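## Task

Put both timers that have round black caps next to each other on a single table beside the arms, and put both wooden pillar blocks next to each other on a single table. All four must keep their current upright orientation, with their entire base resting on the table. Every other object must finish resting directly on the same table it sits on now. Nothing may enter the slot in the top of a weight, or the attempt fails. The arrangement must stay in place without any robot holding it. At the end, open the grippers and move the arms away.

## Robot and tools

Setup. There are four identical i2rt Big YAM arms, named arm1, arm2, arm3 and arm4. Each has six revolute joints, a two-finger gripper and a wrist camera. Two fixed cameras, room_a and room_b, are mounted in the room. The wrist cameras are arm1_cam_wrist to arm4_cam_wrist. With joints 1 and 6 at 0 and the hand level and pointing forward, the wrist camera rides on top of the hand and looks toward the fingertips. At full stretch the hand reaches about 1.0 m from the joint1 axis.

Frames. There is one shared scene frame, with its origin on the floor and +z pointing up. The point called hand lies midway between the fingertips. The hand's z axis runs along the fingers, and the fingers open and close along its y axis. Poses are computed from each robot's actual foot pose, which is never printed.

execute_actions. The argument actions is a list holding either one action or none. An action is an object keyed by arm name, and each arm gets a joints object. Every value in it is an absolute target, not an offset. Ranges:
- joint1_rad, -2.879 to 2.879 rad: turns the arm about its foot. Positive is counter-clockwise seen from above. At 0 the arm extends the way its foot faces.
- joint2_rad, 0 to 3.141: shoulder. At 0 the upper arm points back and is roughly level. Increasing it raises the arm and then brings it forward.
- joint3_rad, 0 to 3.019: elbow. At 0 it is folded; increasing it opens the elbow.
- joint4_rad, -1.692 to 1.57: hand pitch. Positive tilts the fingers up.
- joint5_rad, -1.57 to 1.57: sideways swing of the hand. Positive is toward the arm's right.
- joint6_rad, -2.094 to 2.094: hand roll. Positive is clockwise when viewed from behind the hand.
- gripper_m, 0 to 0.093 m: the gap between the fingertips.
The done tolerances are ±0.045, 0.14, 0.09, 0.055, 0.03, 0.035 rad for joints 1 to 6, and ±0.003 m for the gripper. All arms in one action start together, but they may finish at different times. Joints have different speeds, so the hand can sweep a wide path. If you omit a joint or an arm, it may keep pushing toward an older target. An unknown key or an out-of-range value rejects the whole call, and nothing moves. The optional cameras argument lists the images you want. Null, omitted or ["all"] returns every camera, and [] returns none. Example action: {"arm1": {"joints": {"gripper_m": 0.05}}, "arm2": {"joints": {"joint1_rad": 0.3}}}.

wait(seconds, 0 to 10). Sends no new command and then returns state and images, just like an empty action.
zoom_image(camera, region [x0, y0, x1, y1] in pixels, origin at the top left, at most 504 by 504). Enlarges part of that camera's latest full image. Wrist images are 616x616 fisheye, and room images are 504x504.
read_manual(section="licences"). Returns only licence text.
finished_scene(scene). Pass the current scene number. This is final and reports whether the task succeeded. The goal must already be met and stable. The next scene's task arrives in its result. If you resume from a summary, call execute_actions with an empty list first to learn the scene and task.

Reading results.
- joint_positions gives the actual joint values.
- The pictures line lists cameras in the same order as the images.
- joint_status explains how each commanded motion ended:
  - off_target: the joint stopped short and may still be pushing.
  - contact_stop: the joint dropped its target and holds where it stopped.
  - time_out: the joint could not finish. It may keep its target, or a target near its position (within 0.375, 0.375, 0.113, 0.225, 0.075, 0.3 rad for joints 1 to 6), and keep pushing. It will move there on its own if the way clears.
  - not_followed: an internal check held back that arm's joint targets, which also shows as a "joint command not followed" line, often with a "cause:" line. The check keeps arms away from themselves and from each other. The arm may retry those targets on later actions. A gripper target in the same action still runs.
  - limit_stop_at_motor_heat: see the heat warning below.
- on_its_own lists joints you did not command. There, "held at" is the target a joint holds, not its position.
- MOTOR HOT appears from 85 °C. An OVER-TEMPERATURE FAULT at 100 °C makes that arm and its gripper go limp and fall until they cool. After that, resend targets.

Cautions.
- The arm does not stop on contact and can push hard. Sustained pushing or holding a load heats the motors, even while you are thinking.
- To relieve a stuck joint, command its reported position. A target very close to the current position may produce no motion. A joint holding a load up slowly sinks.
- The self and inter-arm check can act too late. Between arms it ignores fingers, gripper housings and wrist cameras. A hard squeeze between two robots fails the run, and a hard hit may too. No state line reports contact between robots. Contact through a held object does not count.
- Arms do not wait for each other.
- If a call reports a stop, any further execute_actions, wait or finished_scene calls in that same reply are skipped.
- The scene keeps running while you think, and the last command stays in force.
- Loose objects can occasionally get nudged by outside pushes.
- Avoid drops, slips, slams and hard shoves. Knocking anything off the tables or out of the work area fails the task. So does anything entering a weight's top slot.
- Objects must stay upright. Release them and move the arms clear before finishing.

Each tool is called after "Emit:" as a command line: name --argument value for each argument, lists and objects as JSON in quotes; but a table of rows of numbers goes row by row, as --pt "numbers of a row", without its own name.

## Session

Emit:
execute_actions --actions '[]'

Scene clock: 0.00 s.
arm1.joint_positions: joint1_rad=-0.027 joint2_rad=+0.262 joint3_rad=+1.335 joint4_rad=-1.497 joint5_rad=-0.091 joint6_rad=+0.078 gripper_m=+0.095
arm1.joint_status: not commanded
arm1.hand: x=-0.0173 y=-1.8033 z=+1.3413 quat_wxyz=(-0.083, -0.840, -0.020, +0.536) (m; scene frame)
arm2.joint_positions: joint1_rad=-0.702 joint2_rad=+0.274 joint3_rad=+1.378 joint4_rad=-1.322 joint5_rad=-0.028 joint6_rad=-0.316 gripper_m=+0.094
arm2.joint_status: not commanded
arm2.hand: x=+0.3727 y=-0.4498 z=+1.3239 quat_wxyz=(-0.580, -0.048, -0.782, +0.225) (m; scene frame)
arm3.joint_positions: joint1_rad=-0.753 joint2_rad=+0.302 joint3_rad=+1.692 joint4_rad=-1.259 joint5_rad=+0.100 joint6_rad=-0.666 gripper_m=+0.094
arm3.joint_status: not commanded
arm3.hand: x=-0.6193 y=+0.7559 z=+1.4803 quat_wxyz=(-0.052, -0.498, -0.433, +0.750) (m; scene frame)
arm4.joint_positions: joint1_rad=+0.871 joint2_rad=+0.580 joint3_rad=+1.495 joint4_rad=-1.208 joint5_rad=-0.279 joint6_rad=+0.481 gripper_m=+0.095
arm4.joint_status: not commanded
arm4.hand: x=+0.0380 y=+1.4797 z=+1.3888 quat_wxyz=(+0.158, +0.770, -0.231, -0.574) (m; scene frame)
pictures: arm1_cam_wrist, arm2_cam_wrist, arm3_cam_wrist, arm4_cam_wrist, room_a, room_b
Images, in order (width x height): arm1_cam_wrist 616x616, arm2_cam_wrist 616x616, arm3_cam_wrist 616x616, arm4_cam_wrist 616x616, room_a 504x504, room_b 504x504.

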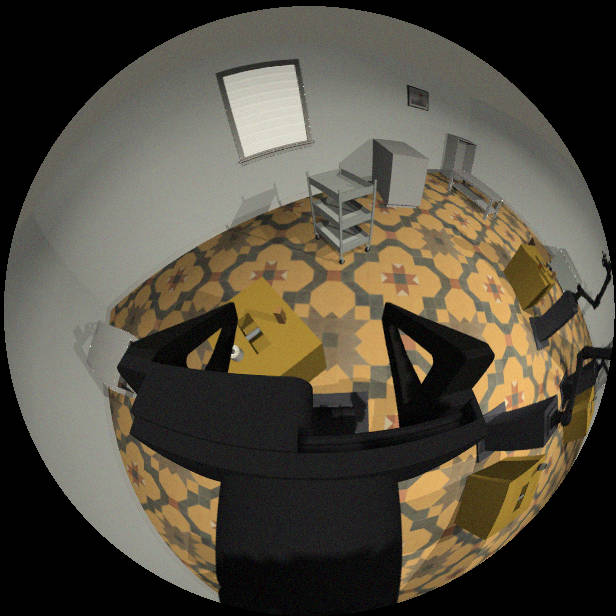

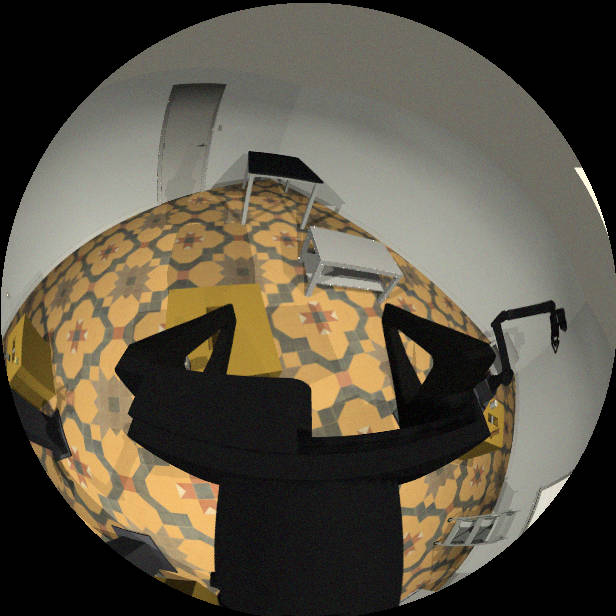

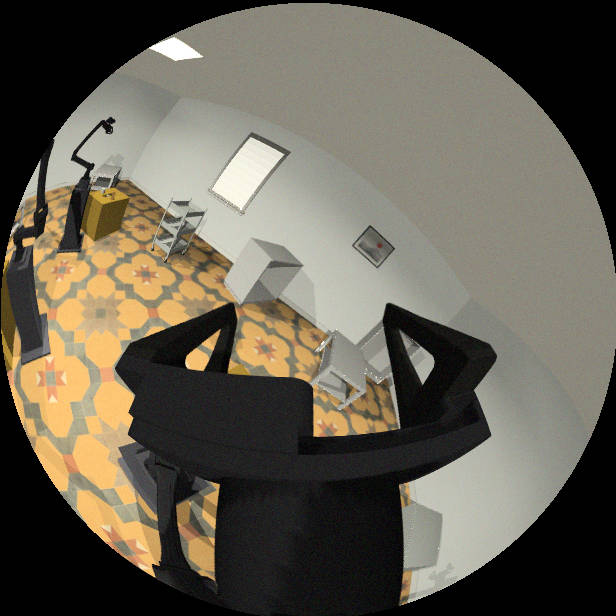

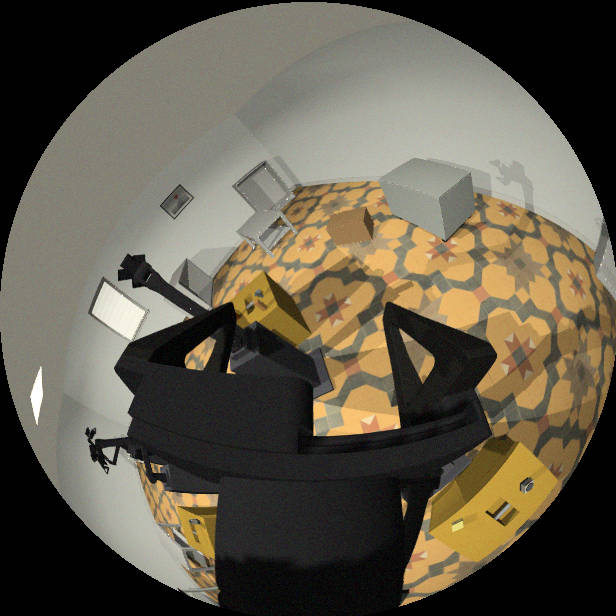

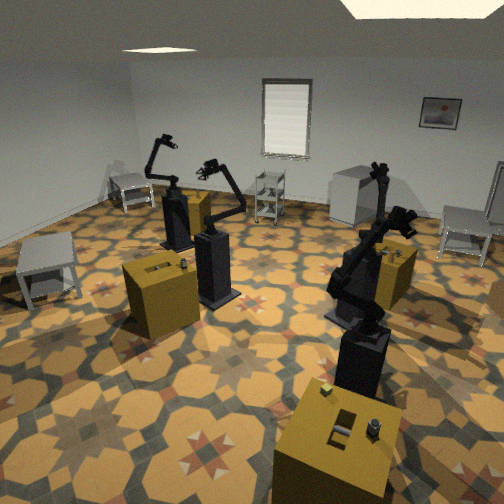

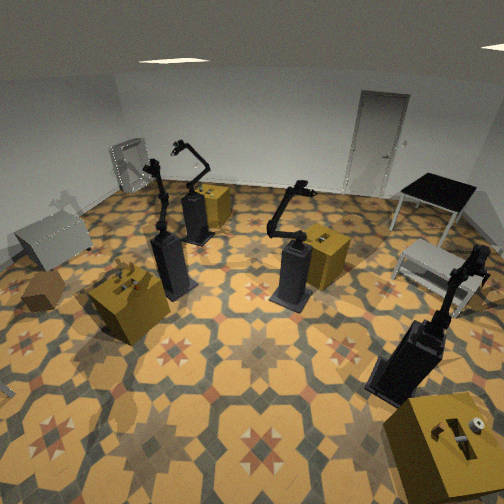

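Emit:
zoom_image --camera "room_a" --region '[260, 360, 420, 504]'

Emit:
zoom_image --camera "room_b" --region '[374, 374, 504, 504]'

Emit:
zoom_image --camera "room_b" --region '[80, 170, 360, 350]'

Emit:
zoom_image --camera "room_a" --region '[110, 180, 430, 340]'

Region (260, 360, 420, 504) of room_a's 504x504 image, scaled by 3.150, with more detail than that image has; it fills the top 454 rows of this view, and the rest is white.

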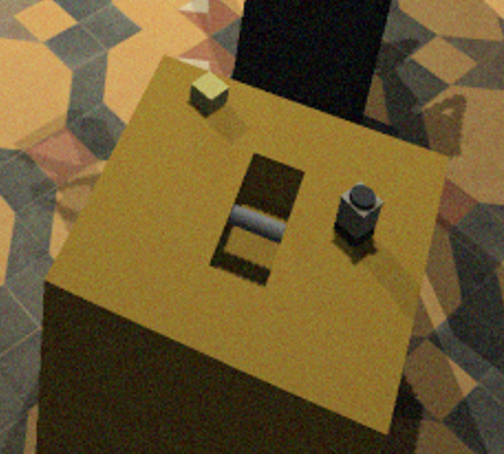

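Region (374, 374, 504, 504) of room_b's 504x504 image, scaled by 3.877, with more detail than that image has.

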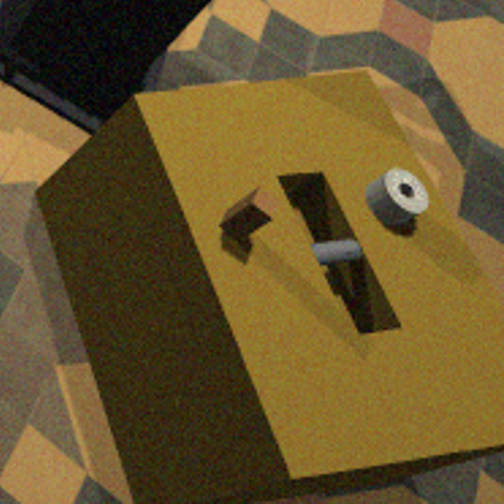

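Region (80, 170, 360, 350) of room_b's 504x504 image, scaled by 1.800, with more detail than that image has; it fills the top 324 rows of this view, and the rest is white.

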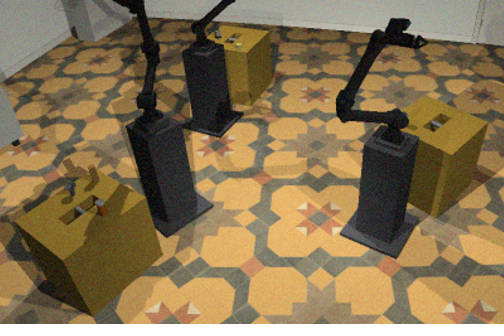

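Region (110, 180, 430, 340) of room_a's 504x504 image, scaled by 1.575, with more detail than that image has.

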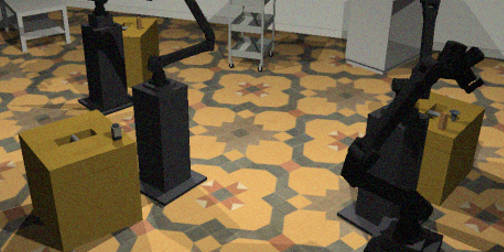

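Emit:
execute_actions --actions '[{"arm1":{"joints":{"joint1_rad":0.1,"joint2_rad":1.2,"joint3_rad":1.2,"joint4_rad":-1.57,"joint5_rad":0,"joint6_rad":0}},"arm2":{"joints":{"joint1_rad":0,"joint2_rad":1.2,"joint3_rad":1.2,"joint4_rad":-1.57,"joint5_rad":0,"joint6_rad":0}},"arm3":{"joints":{"joint1_rad":-1.0,"joint2_rad":1.2,"joint3_rad":1.2,"joint4_rad":-1.57,"joint5_rad":0,"joint6_rad":0}},"arm4":{"joints":{"joint1_rad":-0.9,"joint2_rad":1.2,"joint3_rad":1.2,"joint4_rad":-1.57,"joint5_rad":0,"joint6_rad":0}}}]'

Scene clock: 81.70 s.
arm1.joint_positions: joint1_rad=+0.097 joint2_rad=+1.194 joint3_rad=+1.191 joint4_rad=-1.554 joint5_rad=-0.004 joint6_rad=+0.007 gripper_m=+0.095
arm1.joint_status: all done
arm1.hand: x=-0.2626 y=-1.8495 z=+1.0725 quat_wxyz=(-0.007, -0.996, -0.094, +0.005) (m; scene frame)
arm2.joint_positions: joint1_rad=-0.003 joint2_rad=+1.202 joint3_rad=+1.195 joint4_rad=-1.561 joint5_rad=+0.001 joint6_rad=-0.014 gripper_m=+0.094
arm2.joint_status: all done
arm2.hand: x=+0.6115 y=-0.3359 z=+0.9957 quat_wxyz=(+0.003, +0.125, -0.992, -0.003) (m; scene frame)
arm3.joint_positions: joint1_rad=-0.988 joint2_rad=+1.195 joint3_rad=+1.178 joint4_rad=-1.554 joint5_rad=+0.002 joint6_rad=-0.009 gripper_m=+0.094
arm3.joint_status: all done
arm3.hand: x=-0.8696 y=+0.5390 z=+1.0194 quat_wxyz=(-0.002, -0.946, -0.324, -0.002) (m; scene frame)
arm4.joint_positions: joint1_rad=-0.898 joint2_rad=+1.219 joint3_rad=+1.173 joint4_rad=-1.560 joint5_rad=-0.001 joint6_rad=+0.017 gripper_m=+0.095
arm4.joint_status: all done
arm4.hand: x=+0.4130 y=+1.7484 z=+1.0130 quat_wxyz=(+0.008, +0.498, -0.867, +0.011) (m; scene frame)
pictures: arm1_cam_wrist, arm2_cam_wrist, arm3_cam_wrist, arm4_cam_wrist, room_a, room_b
Images, in order (width x height): arm1_cam_wrist 616x616, arm2_cam_wrist 616x616, arm3_cam_wrist 616x616, arm4_cam_wrist 616x616, room_a 504x504, room_b 504x504.

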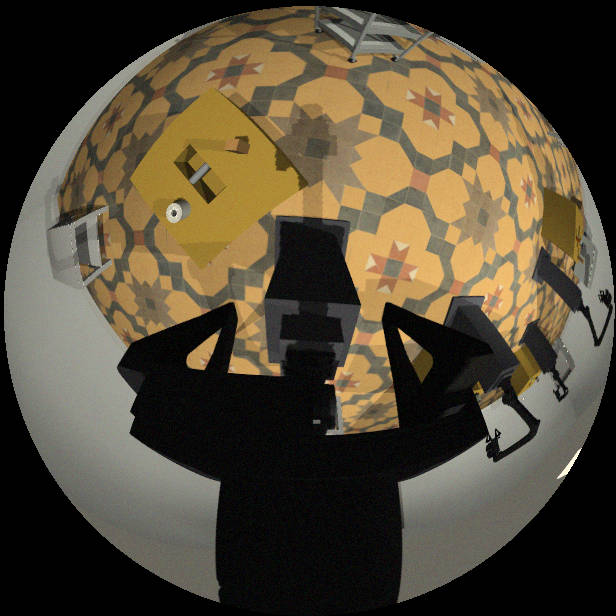

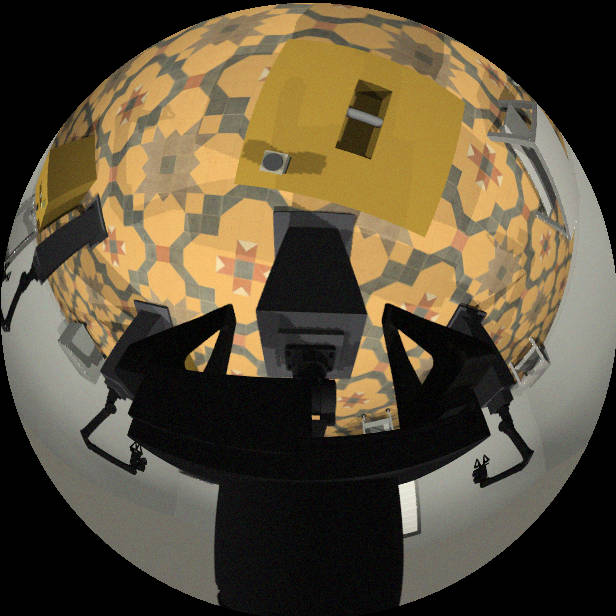

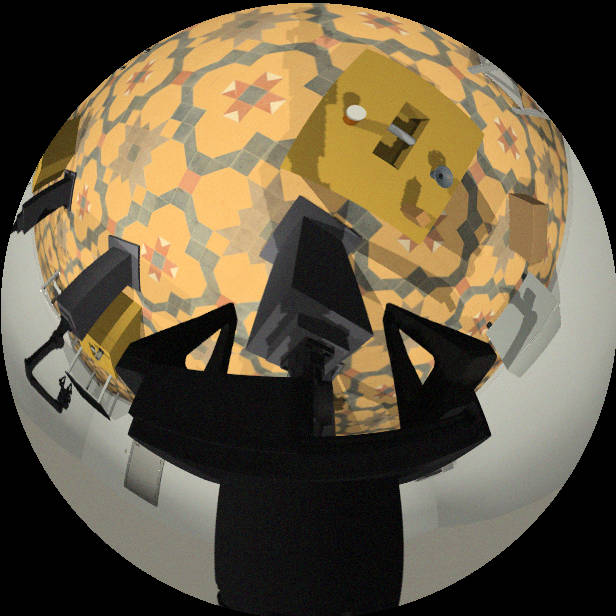

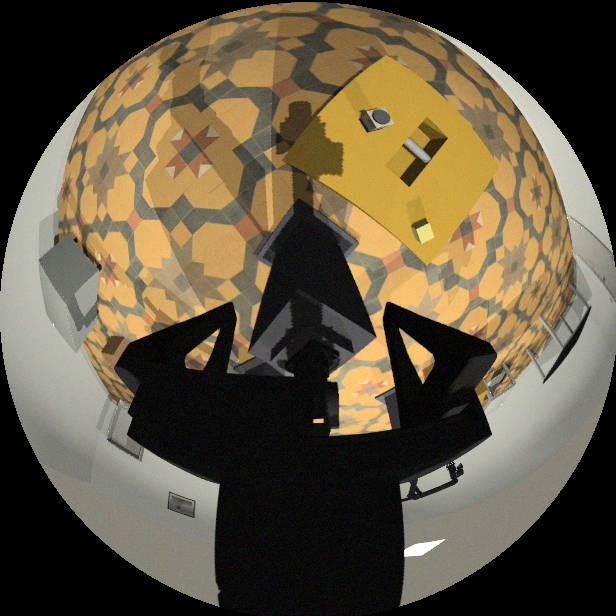

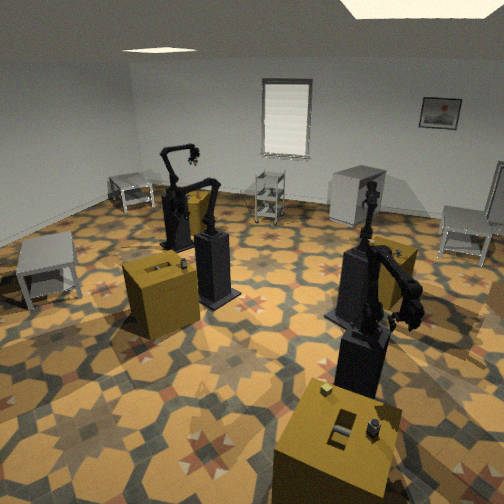

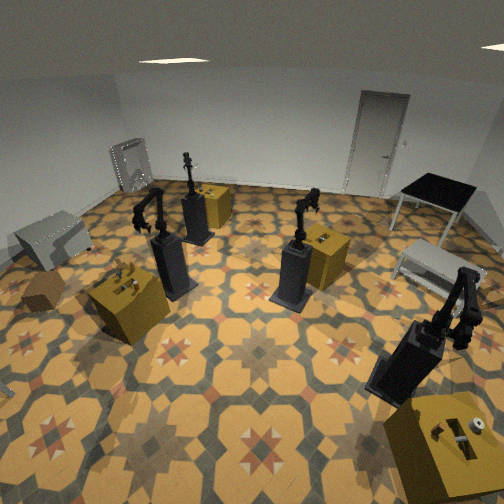

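Emit:
execute_actions --actions '[{"arm1":{"joints":{"joint1_rad":0.384,"joint2_rad":1.822,"joint3_rad":1.351,"joint4_rad":-1.10}},"arm2":{"joints":{"joint1_rad":0.13,"joint2_rad":1.574,"joint3_rad":1.222,"joint4_rad":-1.219}}}]' --cameras '["arm1_cam_wrist","arm2_cam_wrist"]'

Scene clock: 128.10 s.
arm1.joint_positions: joint1_rad=+0.389 joint2_rad=+1.832 joint3_rad=+1.334 joint4_rad=-1.115 joint5_rad=-0.001 joint6_rad=+0.006 gripper_m=+0.095
arm1.joint_status: all done
arm1.hand: x=-0.3882 y=-2.0258 z=+0.8637 quat_wxyz=(+0.000, -0.971, -0.239, -0.022) (m; scene frame)
arm2.joint_positions: joint1_rad=+0.133 joint2_rad=+1.582 joint3_rad=+1.195 joint4_rad=-1.228 joint5_rad=+0.000 joint6_rad=-0.013 gripper_m=+0.094
arm2.joint_status: all done
arm2.hand: x=+0.6949 y=-0.2536 z=+0.8541 quat_wxyz=(+0.026, +0.192, -0.981, +0.001) (m; scene frame)
arm3.joint_positions: joint1_rad=-0.988 joint2_rad=+1.195 joint3_rad=+1.178 joint4_rad=-1.554 joint5_rad=+0.002 joint6_rad=-0.009 gripper_m=+0.094
arm3.joint_status: not commanded
arm3.hand: x=-0.8696 y=+0.5390 z=+1.0194 quat_wxyz=(-0.002, -0.946, -0.324, -0.002) (m; scene frame)
arm4.joint_positions: joint1_rad=-0.898 joint2_rad=+1.219 joint3_rad=+1.173 joint4_rad=-1.560 joint5_rad=-0.001 joint6_rad=+0.016 gripper_m=+0.095
arm4.joint_status: not commanded
arm4.hand: x=+0.4130 y=+1.7484 z=+1.0130 quat_wxyz=(+0.008, +0.498, -0.867, +0.011) (m; scene frame)
pictures: arm1_cam_wrist, arm2_cam_wrist
Images, in order (width x height): arm1_cam_wrist 616x616, arm2_cam_wrist 616x616.

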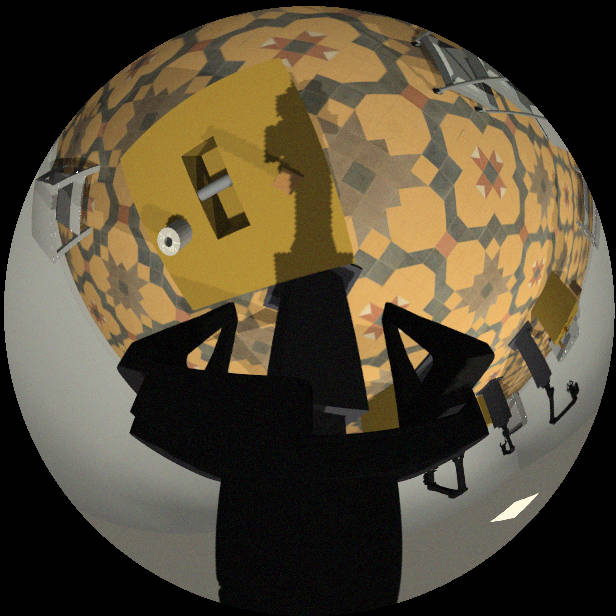

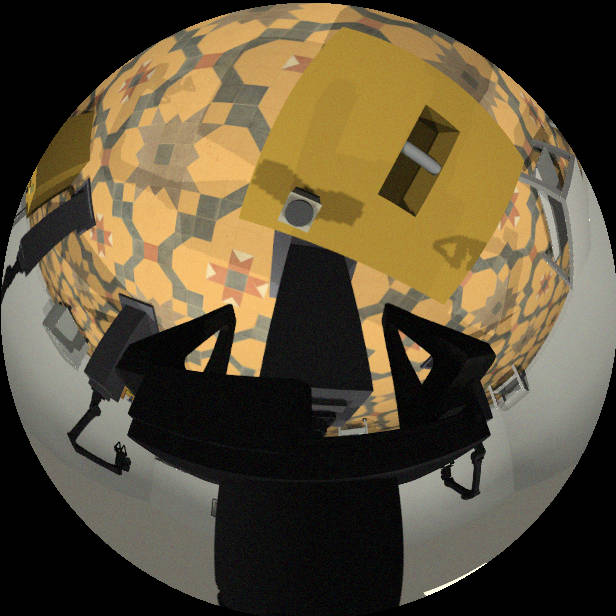

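Emit:
execute_actions --actions '[{"arm1":{"joints":{"joint1_rad":0.47,"joint2_rad":2.293,"joint3_rad":1.455,"joint4_rad":-0.69}},"arm2":{"joints":{"joint1_rad":0.16,"joint2_rad":1.788,"joint3_rad":1.095,"joint4_rad":-0.835,"joint6_rad":0.32}}}]' --cameras '["arm1_cam_wrist","arm2_cam_wrist"]'

Scene clock: 163.67 s.
arm1.joint_positions: joint1_rad=+0.476 joint2_rad=+2.312 joint3_rad=+1.432 joint4_rad=-0.706 joint5_rad=-0.001 joint6_rad=+0.006 gripper_m=+0.095
arm1.joint_status: all done
arm1.hand: x=-0.4126 y=-2.0965 z=+0.6370 quat_wxyz=(-0.003, -0.960, -0.280, -0.008) (m; scene frame)
arm2.joint_positions: joint1_rad=+0.152 joint2_rad=+1.794 joint3_rad=+1.079 joint4_rad=-0.845 joint5_rad=+0.000 joint6_rad=+0.306 gripper_m=+0.094
arm2.joint_status: all done
arm2.hand: x=+0.7150 y=-0.2351 z=+0.7239 quat_wxyz=(-0.001, +0.043, -0.999, -0.004) (m; scene frame)
arm3.joint_positions: joint1_rad=-0.988 joint2_rad=+1.195 joint3_rad=+1.178 joint4_rad=-1.554 joint5_rad=+0.002 joint6_rad=-0.009 gripper_m=+0.094
arm3.joint_status: not commanded
arm3.hand: x=-0.8696 y=+0.5390 z=+1.0194 quat_wxyz=(-0.002, -0.946, -0.324, -0.002) (m; scene frame)
arm4.joint_positions: joint1_rad=-0.898 joint2_rad=+1.219 joint3_rad=+1.173 joint4_rad=-1.560 joint5_rad=-0.001 joint6_rad=+0.016 gripper_m=+0.095
arm4.joint_status: not commanded
arm4.hand: x=+0.4130 y=+1.7484 z=+1.0130 quat_wxyz=(+0.008, +0.498, -0.867, +0.011) (m; scene frame)
pictures: arm1_cam_wrist, arm2_cam_wrist
Images, in order (width x height): arm1_cam_wrist 616x616, arm2_cam_wrist 616x616.

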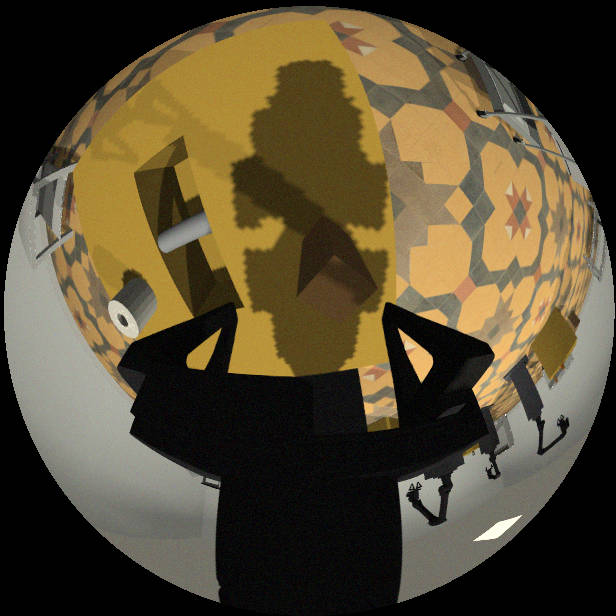

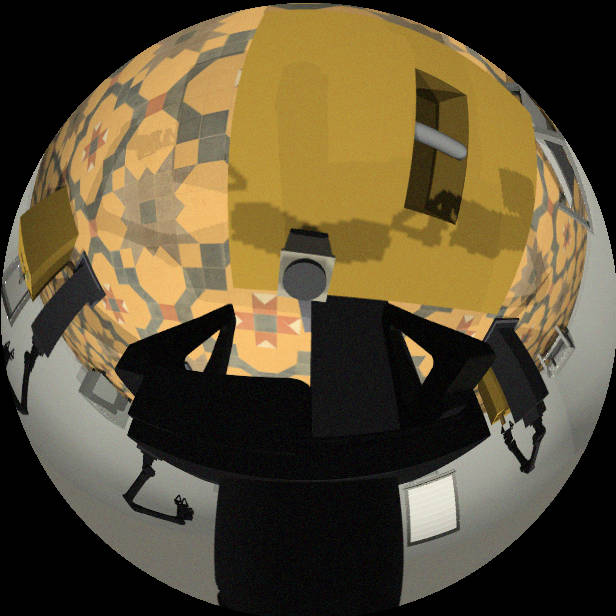

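Emit:
zoom_image --camera "arm1_cam_wrist" --region '[230, 190, 410, 370]'

Emit:
zoom_image --camera "arm2_cam_wrist" --region '[220, 190, 400, 370]'

Region (230, 190, 410, 370) of arm1_cam_wrist's 616x616 image, scaled by 2.800, with more detail than that image has.

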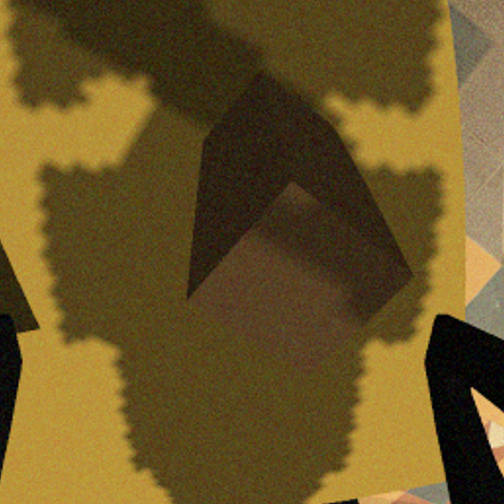

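Region (220, 190, 400, 370) of arm2_cam_wrist's 616x616 image, scaled by 2.800, with more detail than that image has.

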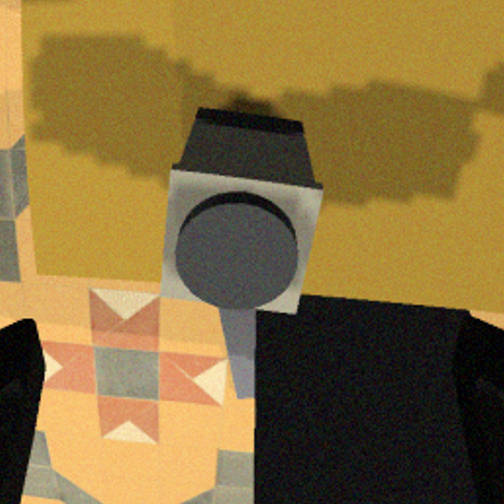

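Emit:
execute_actions --actions '[{"arm1":{"joints":{"joint1_rad":0.44,"joint2_rad":2.25,"joint3_rad":1.45,"joint4_rad":-0.73,"joint6_rad":0.62}},"arm2":{"joints":{"joint1_rad":0.166,"joint2_rad":1.953,"joint3_rad":1.047,"joint4_rad":-0.635,"joint6_rad":0.45}}}]' --cameras '["arm1_cam_wrist","arm2_cam_wrist"]'

Scene clock: 220.93 s.
arm1.joint_positions: joint1_rad=+0.438 joint2_rad=+2.267 joint3_rad=+1.432 joint4_rad=-0.714 joint5_rad=-0.001 joint6_rad=+0.612 gripper_m=+0.095
arm1.joint_status: all done
arm1.hand: x=-0.4338 y=-2.0841 z=+0.6620 quat_wxyz=(-0.011, -0.999, +0.038, +0.007) (m; scene frame)
arm2.joint_positions: joint1_rad=+0.154 joint2_rad=+1.961 joint3_rad=+1.038 joint4_rad=-0.645 joint5_rad=+0.000 joint6_rad=+0.436 gripper_m=+0.094
arm2.joint_status: all done
arm2.hand: x=+0.7108 y=-0.2352 z=+0.6398 quat_wxyz=(+0.003, -0.021, -1.000, -0.003) (m; scene frame)
arm3.joint_positions: joint1_rad=-0.988 joint2_rad=+1.195 joint3_rad=+1.178 joint4_rad=-1.554 joint5_rad=+0.002 joint6_rad=-0.009 gripper_m=+0.094
arm3.joint_status: not commanded
arm3.hand: x=-0.8696 y=+0.5390 z=+1.0194 quat_wxyz=(-0.002, -0.946, -0.324, -0.002) (m; scene frame)
arm4.joint_positions: joint1_rad=-0.898 joint2_rad=+1.219 joint3_rad=+1.173 joint4_rad=-1.560 joint5_rad=-0.001 joint6_rad=+0.016 gripper_m=+0.095
arm4.joint_status: not commanded
arm4.hand: x=+0.4130 y=+1.7484 z=+1.0130 quat_wxyz=(+0.008, +0.498, -0.867, +0.011) (m; scene frame)
pictures: arm1_cam_wrist, arm2_cam_wrist
Images, in order (width x height): arm1_cam_wrist 616x616, arm2_cam_wrist 616x616.

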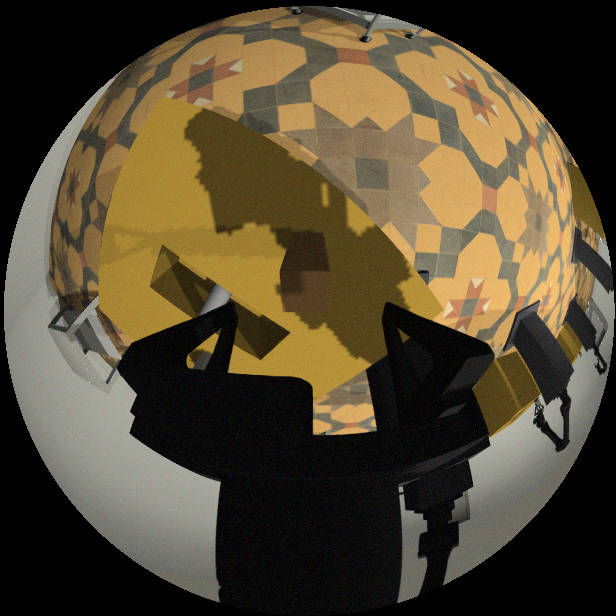

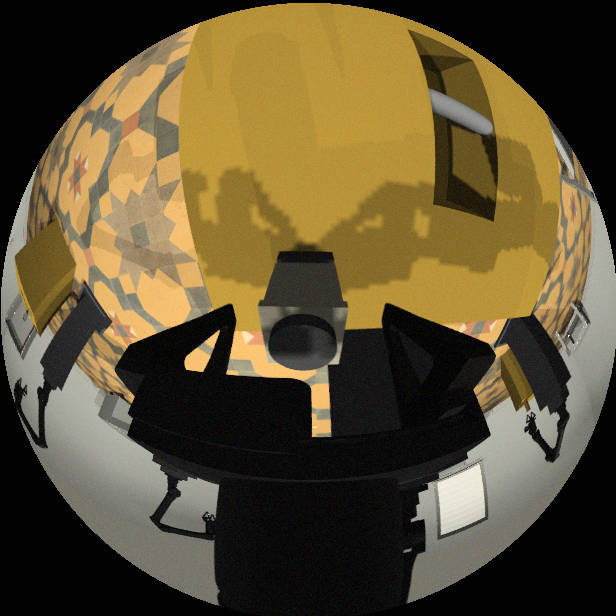

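Emit:
execute_actions --actions '[{"arm1":{"joints":{"joint2_rad":2.37,"joint3_rad":1.485,"joint4_rad":-0.635}},"arm2":{"joints":{"gripper_m":0.03}}}]' --cameras '["arm1_cam_wrist","arm2_cam_wrist"]'

Scene clock: 239.73 s.
arm1.joint_positions: joint1_rad=+0.438 joint2_rad=+2.350 joint3_rad=+1.465 joint4_rad=-0.650 joint5_rad=-0.001 joint6_rad=+0.613 gripper_m=+0.095
arm1.joint_status: all done
arm1.hand: x=-0.4406 y=-2.0886 z=+0.6239 quat_wxyz=(-0.014, -0.999, +0.038, +0.012) (m; scene frame)
arm2.joint_positions: joint1_rad=+0.154 joint2_rad=+1.961 joint3_rad=+1.038 joint4_rad=-0.643 joint5_rad=+0.000 joint6_rad=+0.437 gripper_m=+0.047
arm2.joint_status: gripper_m off_target (ended at +0.047, target +0.030)
arm2.hand: x=+0.7111 y=-0.2348 z=+0.6398 quat_wxyz=(+0.003, -0.021, -1.000, -0.003) (m; scene frame)
arm3.joint_positions: joint1_rad=-0.988 joint2_rad=+1.195 joint3_rad=+1.178 joint4_rad=-1.554 joint5_rad=+0.002 joint6_rad=-0.009 gripper_m=+0.094
arm3.joint_status: not commanded
arm3.hand: x=-0.8696 y=+0.5390 z=+1.0194 quat_wxyz=(-0.002, -0.946, -0.324, -0.002) (m; scene frame)
arm4.joint_positions: joint1_rad=-0.898 joint2_rad=+1.219 joint3_rad=+1.173 joint4_rad=-1.560 joint5_rad=-0.001 joint6_rad=+0.016 gripper_m=+0.095
arm4.joint_status: not commanded
arm4.hand: x=+0.4130 y=+1.7484 z=+1.0130 quat_wxyz=(+0.008, +0.498, -0.867, +0.011) (m; scene frame)
pictures: arm1_cam_wrist, arm2_cam_wrist
Images, in order (width x height): arm1_cam_wrist 616x616, arm2_cam_wrist 616x616.

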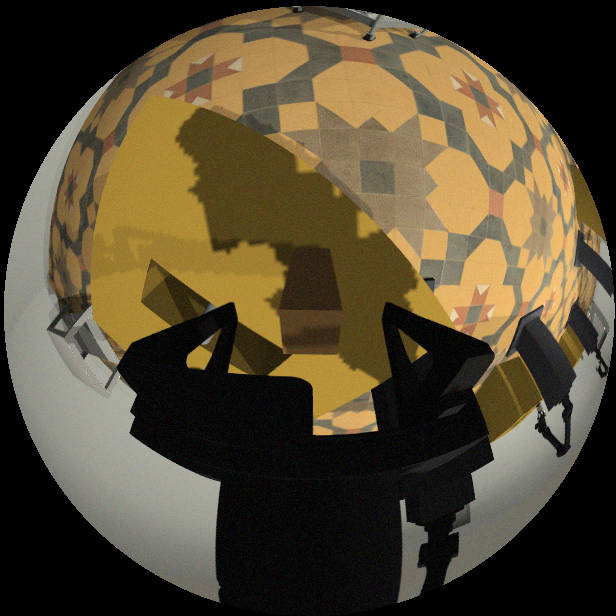

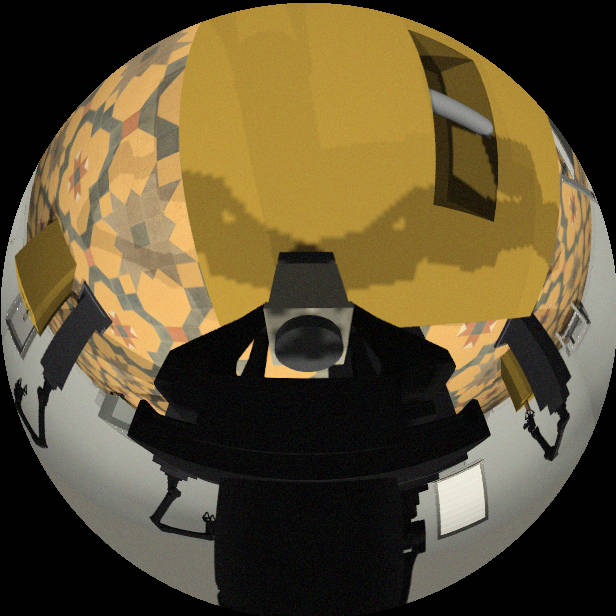

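Emit:
execute_actions --actions '[{"arm1":{"joints":{"joint1_rad":0.46,"joint2_rad":2.40,"joint3_rad":1.485,"joint4_rad":-0.635}},"arm2":{"joints":{"joint2_rad":1.574,"joint3_rad":1.245,"joint4_rad":-1.21}}}]' --cameras '["arm1_cam_wrist","arm2_cam_wrist"]'

Scene clock: 252.10 s.
arm1.joint_positions: joint1_rad=+0.458 joint2_rad=+2.367 joint3_rad=+1.465 joint4_rad=-0.650 joint5_rad=-0.001 joint6_rad=+0.613 gripper_m=+0.095
arm1.joint_status: all done
arm1.hand: x=-0.4300 y=-2.0956 z=+0.6145 quat_wxyz=(-0.010, -1.000, +0.028, +0.005) (m; scene frame)
arm2.joint_positions: joint1_rad=+0.154 joint2_rad=+1.574 joint3_rad=+1.238 joint4_rad=-1.201 joint5_rad=+0.000 joint6_rad=+0.437 gripper_m=+0.047
arm2.joint_status: all done
arm2.hand: x=+0.7129 y=-0.2360 z=+0.8729 quat_wxyz=(-0.011, -0.021, -1.000, -0.009) (m; scene frame)
arm3.joint_positions: joint1_rad=-0.988 joint2_rad=+1.195 joint3_rad=+1.178 joint4_rad=-1.554 joint5_rad=+0.002 joint6_rad=-0.009 gripper_m=+0.094
arm3.joint_status: not commanded
arm3.hand: x=-0.8696 y=+0.5390 z=+1.0194 quat_wxyz=(-0.002, -0.946, -0.324, -0.002) (m; scene frame)
arm4.joint_positions: joint1_rad=-0.898 joint2_rad=+1.219 joint3_rad=+1.173 joint4_rad=-1.560 joint5_rad=-0.001 joint6_rad=+0.016 gripper_m=+0.095
arm4.joint_status: not commanded
arm4.hand: x=+0.4130 y=+1.7484 z=+1.0130 quat_wxyz=(+0.008, +0.498, -0.867, +0.011) (m; scene frame)
pictures: arm1_cam_wrist, arm2_cam_wrist
Images, in order (width x height): arm1_cam_wrist 616x616, arm2_cam_wrist 616x616.

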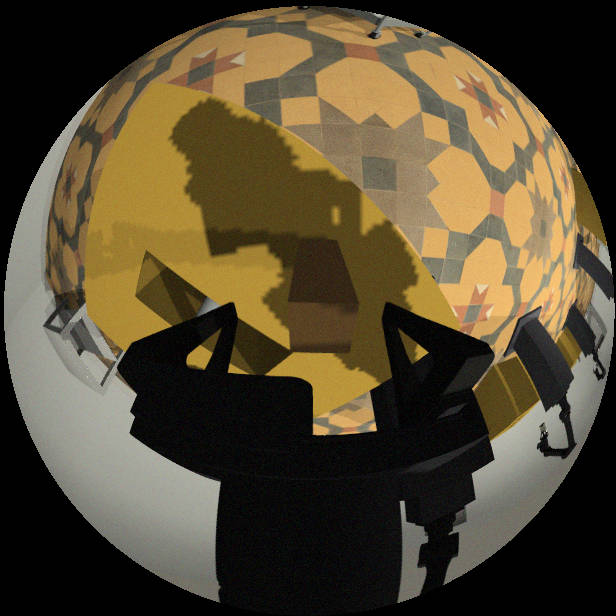

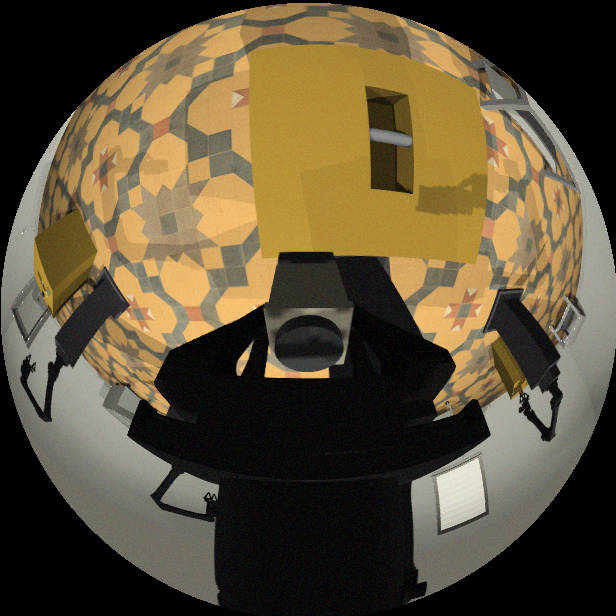

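Emit:
execute_actions --actions '[{"arm1":{"joints":{"joint2_rad":2.435}},"arm2":{"joints":{"joint1_rad":1.988,"joint2_rad":1.98,"joint3_rad":1.955,"joint4_rad":-1.51,"joint6_rad":1.58}},"arm3":{"joints":{"joint1_rad":0.588,"joint2_rad":2.05,"joint3_rad":1.105,"joint4_rad":0.985,"joint6_rad":0}}}]' --cameras '["arm1_cam_wrist","arm3_cam_wrist","room_a"]'

Scene clock: 271.13 s.
arm1.joint_positions: joint1_rad=+0.458 joint2_rad=+2.409 joint3_rad=+1.465 joint4_rad=-0.650 joint5_rad=-0.001 joint6_rad=+0.613 gripper_m=+0.095
arm1.joint_status: all done
arm1.hand: x=-0.4178 y=-2.0882 z=+0.5913 quat_wxyz=(+0.002, -1.000, +0.028, -0.012) (m; scene frame)
arm2.joint_positions: joint1_rad=+1.997 joint2_rad=+2.001 joint3_rad=+1.934 joint4_rad=-1.501 joint5_rad=-0.002 joint6_rad=+1.567 gripper_m=+0.047
arm2.joint_status: all done
arm2.hand: x=-0.0968 y=+0.0768 z=+0.9196 quat_wxyz=(+0.005, +0.329, -0.944, -0.005) (m; scene frame)
arm3.joint_positions: joint1_rad=+0.595 joint2_rad=+2.062 joint3_rad=+1.114 joint4_rad=+0.958 joint5_rad=+0.000 joint6_rad=-0.007 gripper_m=+0.094
arm3.joint_status: all done
arm3.hand: x=-0.1592 y=+0.1613 z=+0.8934 quat_wxyz=(-0.640, -0.306, -0.631, +0.314) (m; scene frame)
arm4.joint_positions: joint1_rad=-0.898 joint2_rad=+1.219 joint3_rad=+1.173 joint4_rad=-1.560 joint5_rad=-0.001 joint6_rad=+0.016 gripper_m=+0.095
arm4.joint_status: not commanded
arm4.hand: x=+0.4130 y=+1.7484 z=+1.0130 quat_wxyz=(+0.008, +0.498, -0.867, +0.011) (m; scene frame)
pictures: arm1_cam_wrist, arm3_cam_wrist, room_a
Images, in order (width x height): arm1_cam_wrist 616x616, arm3_cam_wrist 616x616, room_a 504x504.

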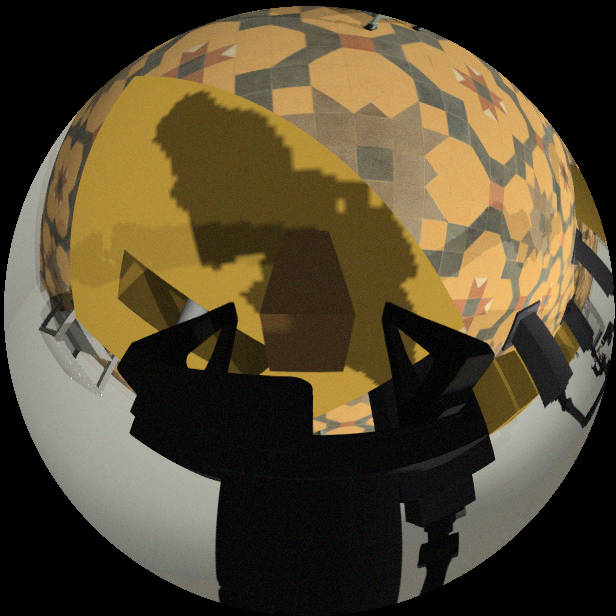

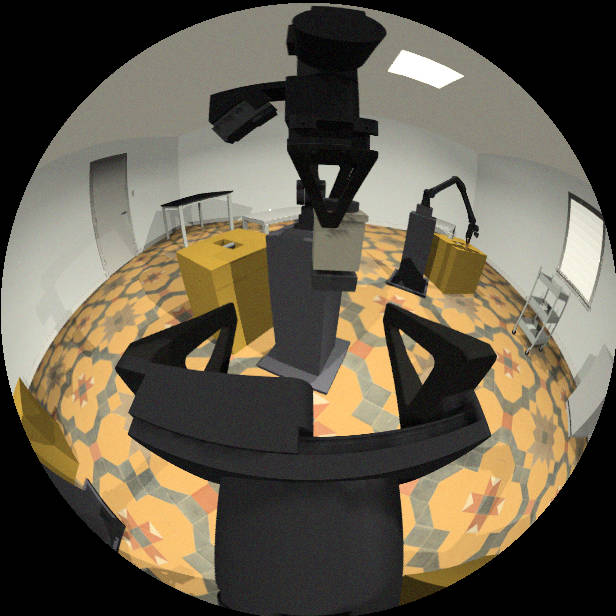

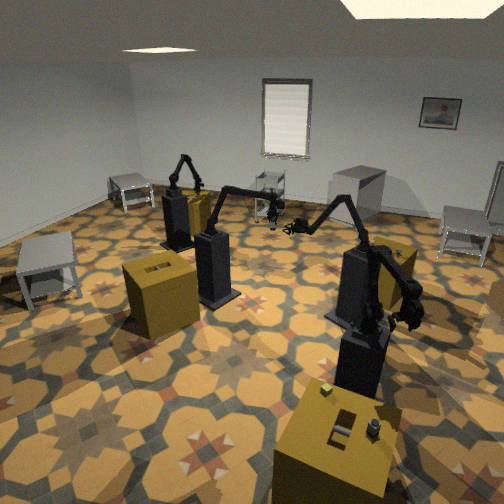

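Emit:
execute_actions --actions '[{"arm1":{"joints":{"gripper_m":0.02}},"arm3":{"joints":{"joint1_rad":0.555,"joint2_rad":2.12,"joint3_rad":1.22,"joint4_rad":0.93}}}]' --cameras '["arm1_cam_wrist","arm3_cam_wrist"]'

Scene clock: 291.57 s.
arm1.joint_positions: joint1_rad=+0.458 joint2_rad=+2.409 joint3_rad=+1.465 joint4_rad=-0.650 joint5_rad=-0.001 joint6_rad=+0.614 gripper_m=+0.035
arm1.joint_status: gripper_m off_target (ended at +0.035, target +0.020)
arm1.hand: x=-0.4179 y=-2.0882 z=+0.5913 quat_wxyz=(+0.002, -1.000, +0.029, -0.012) (m; scene frame)
arm2.joint_positions: joint1_rad=+1.997 joint2_rad=+2.001 joint3_rad=+1.934 joint4_rad=-1.501 joint5_rad=-0.002 joint6_rad=+1.567 gripper_m=+0.047
arm2.joint_status: not commanded
arm2.hand: x=-0.0968 y=+0.0768 z=+0.9196 quat_wxyz=(+0.005, +0.329, -0.944, -0.005) (m; scene frame)
arm3.joint_positions: joint1_rad=+0.564 joint2_rad=+2.121 joint3_rad=+1.172 joint4_rad=+0.944 joint5_rad=+0.000 joint6_rad=-0.007 gripper_m=+0.094
arm3.joint_status: all done
arm3.hand: x=-0.1675 y=+0.1336 z=+0.8753 quat_wxyz=(-0.630, -0.318, -0.631, +0.322) (m; scene frame)
arm4.joint_positions: joint1_rad=-0.898 joint2_rad=+1.219 joint3_rad=+1.173 joint4_rad=-1.560 joint5_rad=-0.001 joint6_rad=+0.016 gripper_m=+0.095
arm4.joint_status: not commanded
arm4.hand: x=+0.4130 y=+1.7484 z=+1.0130 quat_wxyz=(+0.008, +0.498, -0.867, +0.011) (m; scene frame)
pictures: arm1_cam_wrist, arm3_cam_wrist
Images, in order (width x height): arm1_cam_wrist 616x616, arm3_cam_wrist 616x616.

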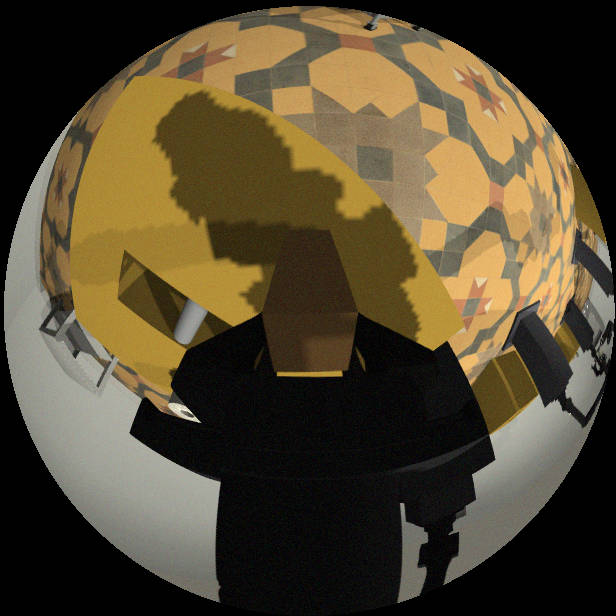

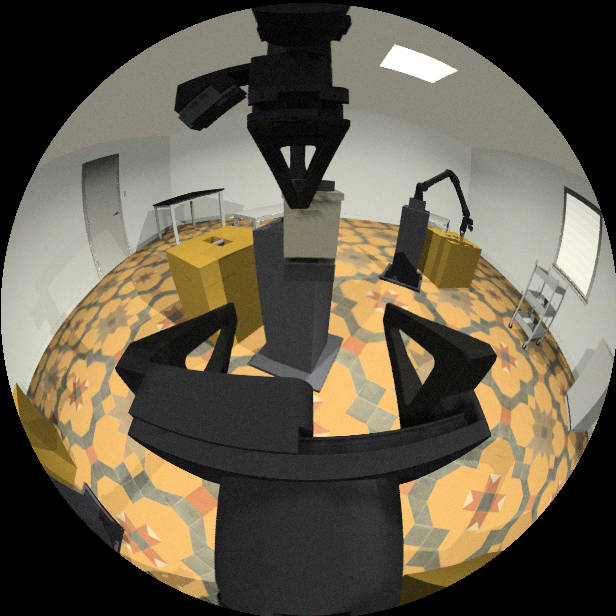

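Emit:
execute_actions --actions '[{"arm1":{"joints":{"joint2_rad":1.95,"joint3_rad":1.51,"joint4_rad":-1.11}},"arm3":{"joints":{"joint2_rad":2.24,"joint3_rad":1.57,"joint4_rad":0.70}}}]' --cameras '["arm2_cam_wrist","arm3_cam_wrist"]'

Scene clock: 315.87 s.
arm1.joint_positions: joint1_rad=+0.458 joint2_rad=+1.932 joint3_rad=+1.503 joint4_rad=-1.095 joint5_rad=-0.001 joint6_rad=+0.614 gripper_m=+0.035
arm1.joint_status: all done
arm1.hand: x=-0.4282 y=-2.0915 z=+0.8694 quat_wxyz=(-0.017, -0.999, +0.029, +0.017) (m; scene frame)
arm2.joint_positions: joint1_rad=+1.997 joint2_rad=+2.001 joint3_rad=+1.934 joint4_rad=-1.501 joint5_rad=-0.002 joint6_rad=+1.567 gripper_m=+0.047
arm2.joint_status: not commanded
arm2.hand: x=-0.0968 y=+0.0768 z=+0.9196 quat_wxyz=(+0.005, +0.329, -0.944, -0.005) (m; scene frame)
arm3.joint_positions: joint1_rad=+0.564 joint2_rad=+2.240 joint3_rad=+1.528 joint4_rad=+0.716 joint5_rad=+0.000 joint6_rad=-0.007 gripper_m=+0.094
arm3.joint_status: all done
arm3.hand: x=-0.1093 y=+0.0538 z=+0.9064 quat_wxyz=(-0.633, -0.317, -0.628, +0.324) (m; scene frame)
arm4.joint_positions: joint1_rad=-0.898 joint2_rad=+1.219 joint3_rad=+1.173 joint4_rad=-1.560 joint5_rad=-0.001 joint6_rad=+0.016 gripper_m=+0.095
arm4.joint_status: not commanded
arm4.hand: x=+0.4130 y=+1.7484 z=+1.0130 quat_wxyz=(+0.008, +0.498, -0.867, +0.011) (m; scene frame)
pictures: arm2_cam_wrist, arm3_cam_wrist
Images, in order (width x height): arm2_cam_wrist 616x616, arm3_cam_wrist 616x616.

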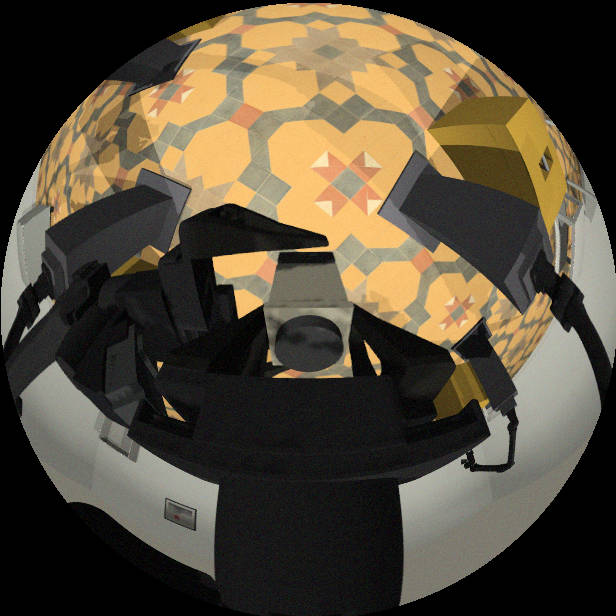

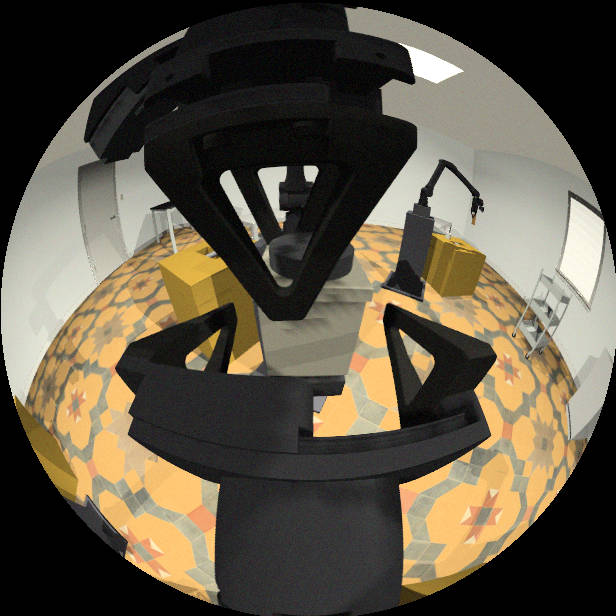

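Emit:
execute_actions --actions '[{"arm3":{"joints":{"joint2_rad":2.265}}}]' --cameras '[]'

Scene clock: 326.13 s.
arm1.joint_positions: joint1_rad=+0.458 joint2_rad=+1.932 joint3_rad=+1.503 joint4_rad=-1.095 joint5_rad=-0.001 joint6_rad=+0.614 gripper_m=+0.035
arm1.joint_status: not commanded
arm1.hand: x=-0.4282 y=-2.0915 z=+0.8694 quat_wxyz=(-0.017, -0.999, +0.029, +0.017) (m; scene frame)
arm2.joint_positions: joint1_rad=+1.997 joint2_rad=+2.001 joint3_rad=+1.934 joint4_rad=-1.501 joint5_rad=-0.002 joint6_rad=+1.567 gripper_m=+0.047
arm2.joint_status: not commanded
arm2.hand: x=-0.0968 y=+0.0768 z=+0.9196 quat_wxyz=(+0.005, +0.329, -0.944, -0.005) (m; scene frame)
arm3.joint_positions: joint1_rad=+0.564 joint2_rad=+2.257 joint3_rad=+1.528 joint4_rad=+0.716 joint5_rad=+0.000 joint6_rad=-0.007 gripper_m=+0.094
arm3.joint_status: all done
arm3.hand: x=-0.1092 y=+0.0538 z=+0.8923 quat_wxyz=(-0.627, -0.320, -0.634, +0.321) (m; scene frame)
arm4.joint_positions: joint1_rad=-0.898 joint2_rad=+1.219 joint3_rad=+1.173 joint4_rad=-1.560 joint5_rad=-0.001 joint6_rad=+0.016 gripper_m=+0.095
arm4.joint_status: not commanded
arm4.hand: x=+0.4130 y=+1.7484 z=+1.0130 quat_wxyz=(+0.008, +0.498, -0.867, +0.011) (m; scene frame)
pictures: none
No camera images: the call's "cameras" was empty. Leave "cameras" out to get every camera's image.


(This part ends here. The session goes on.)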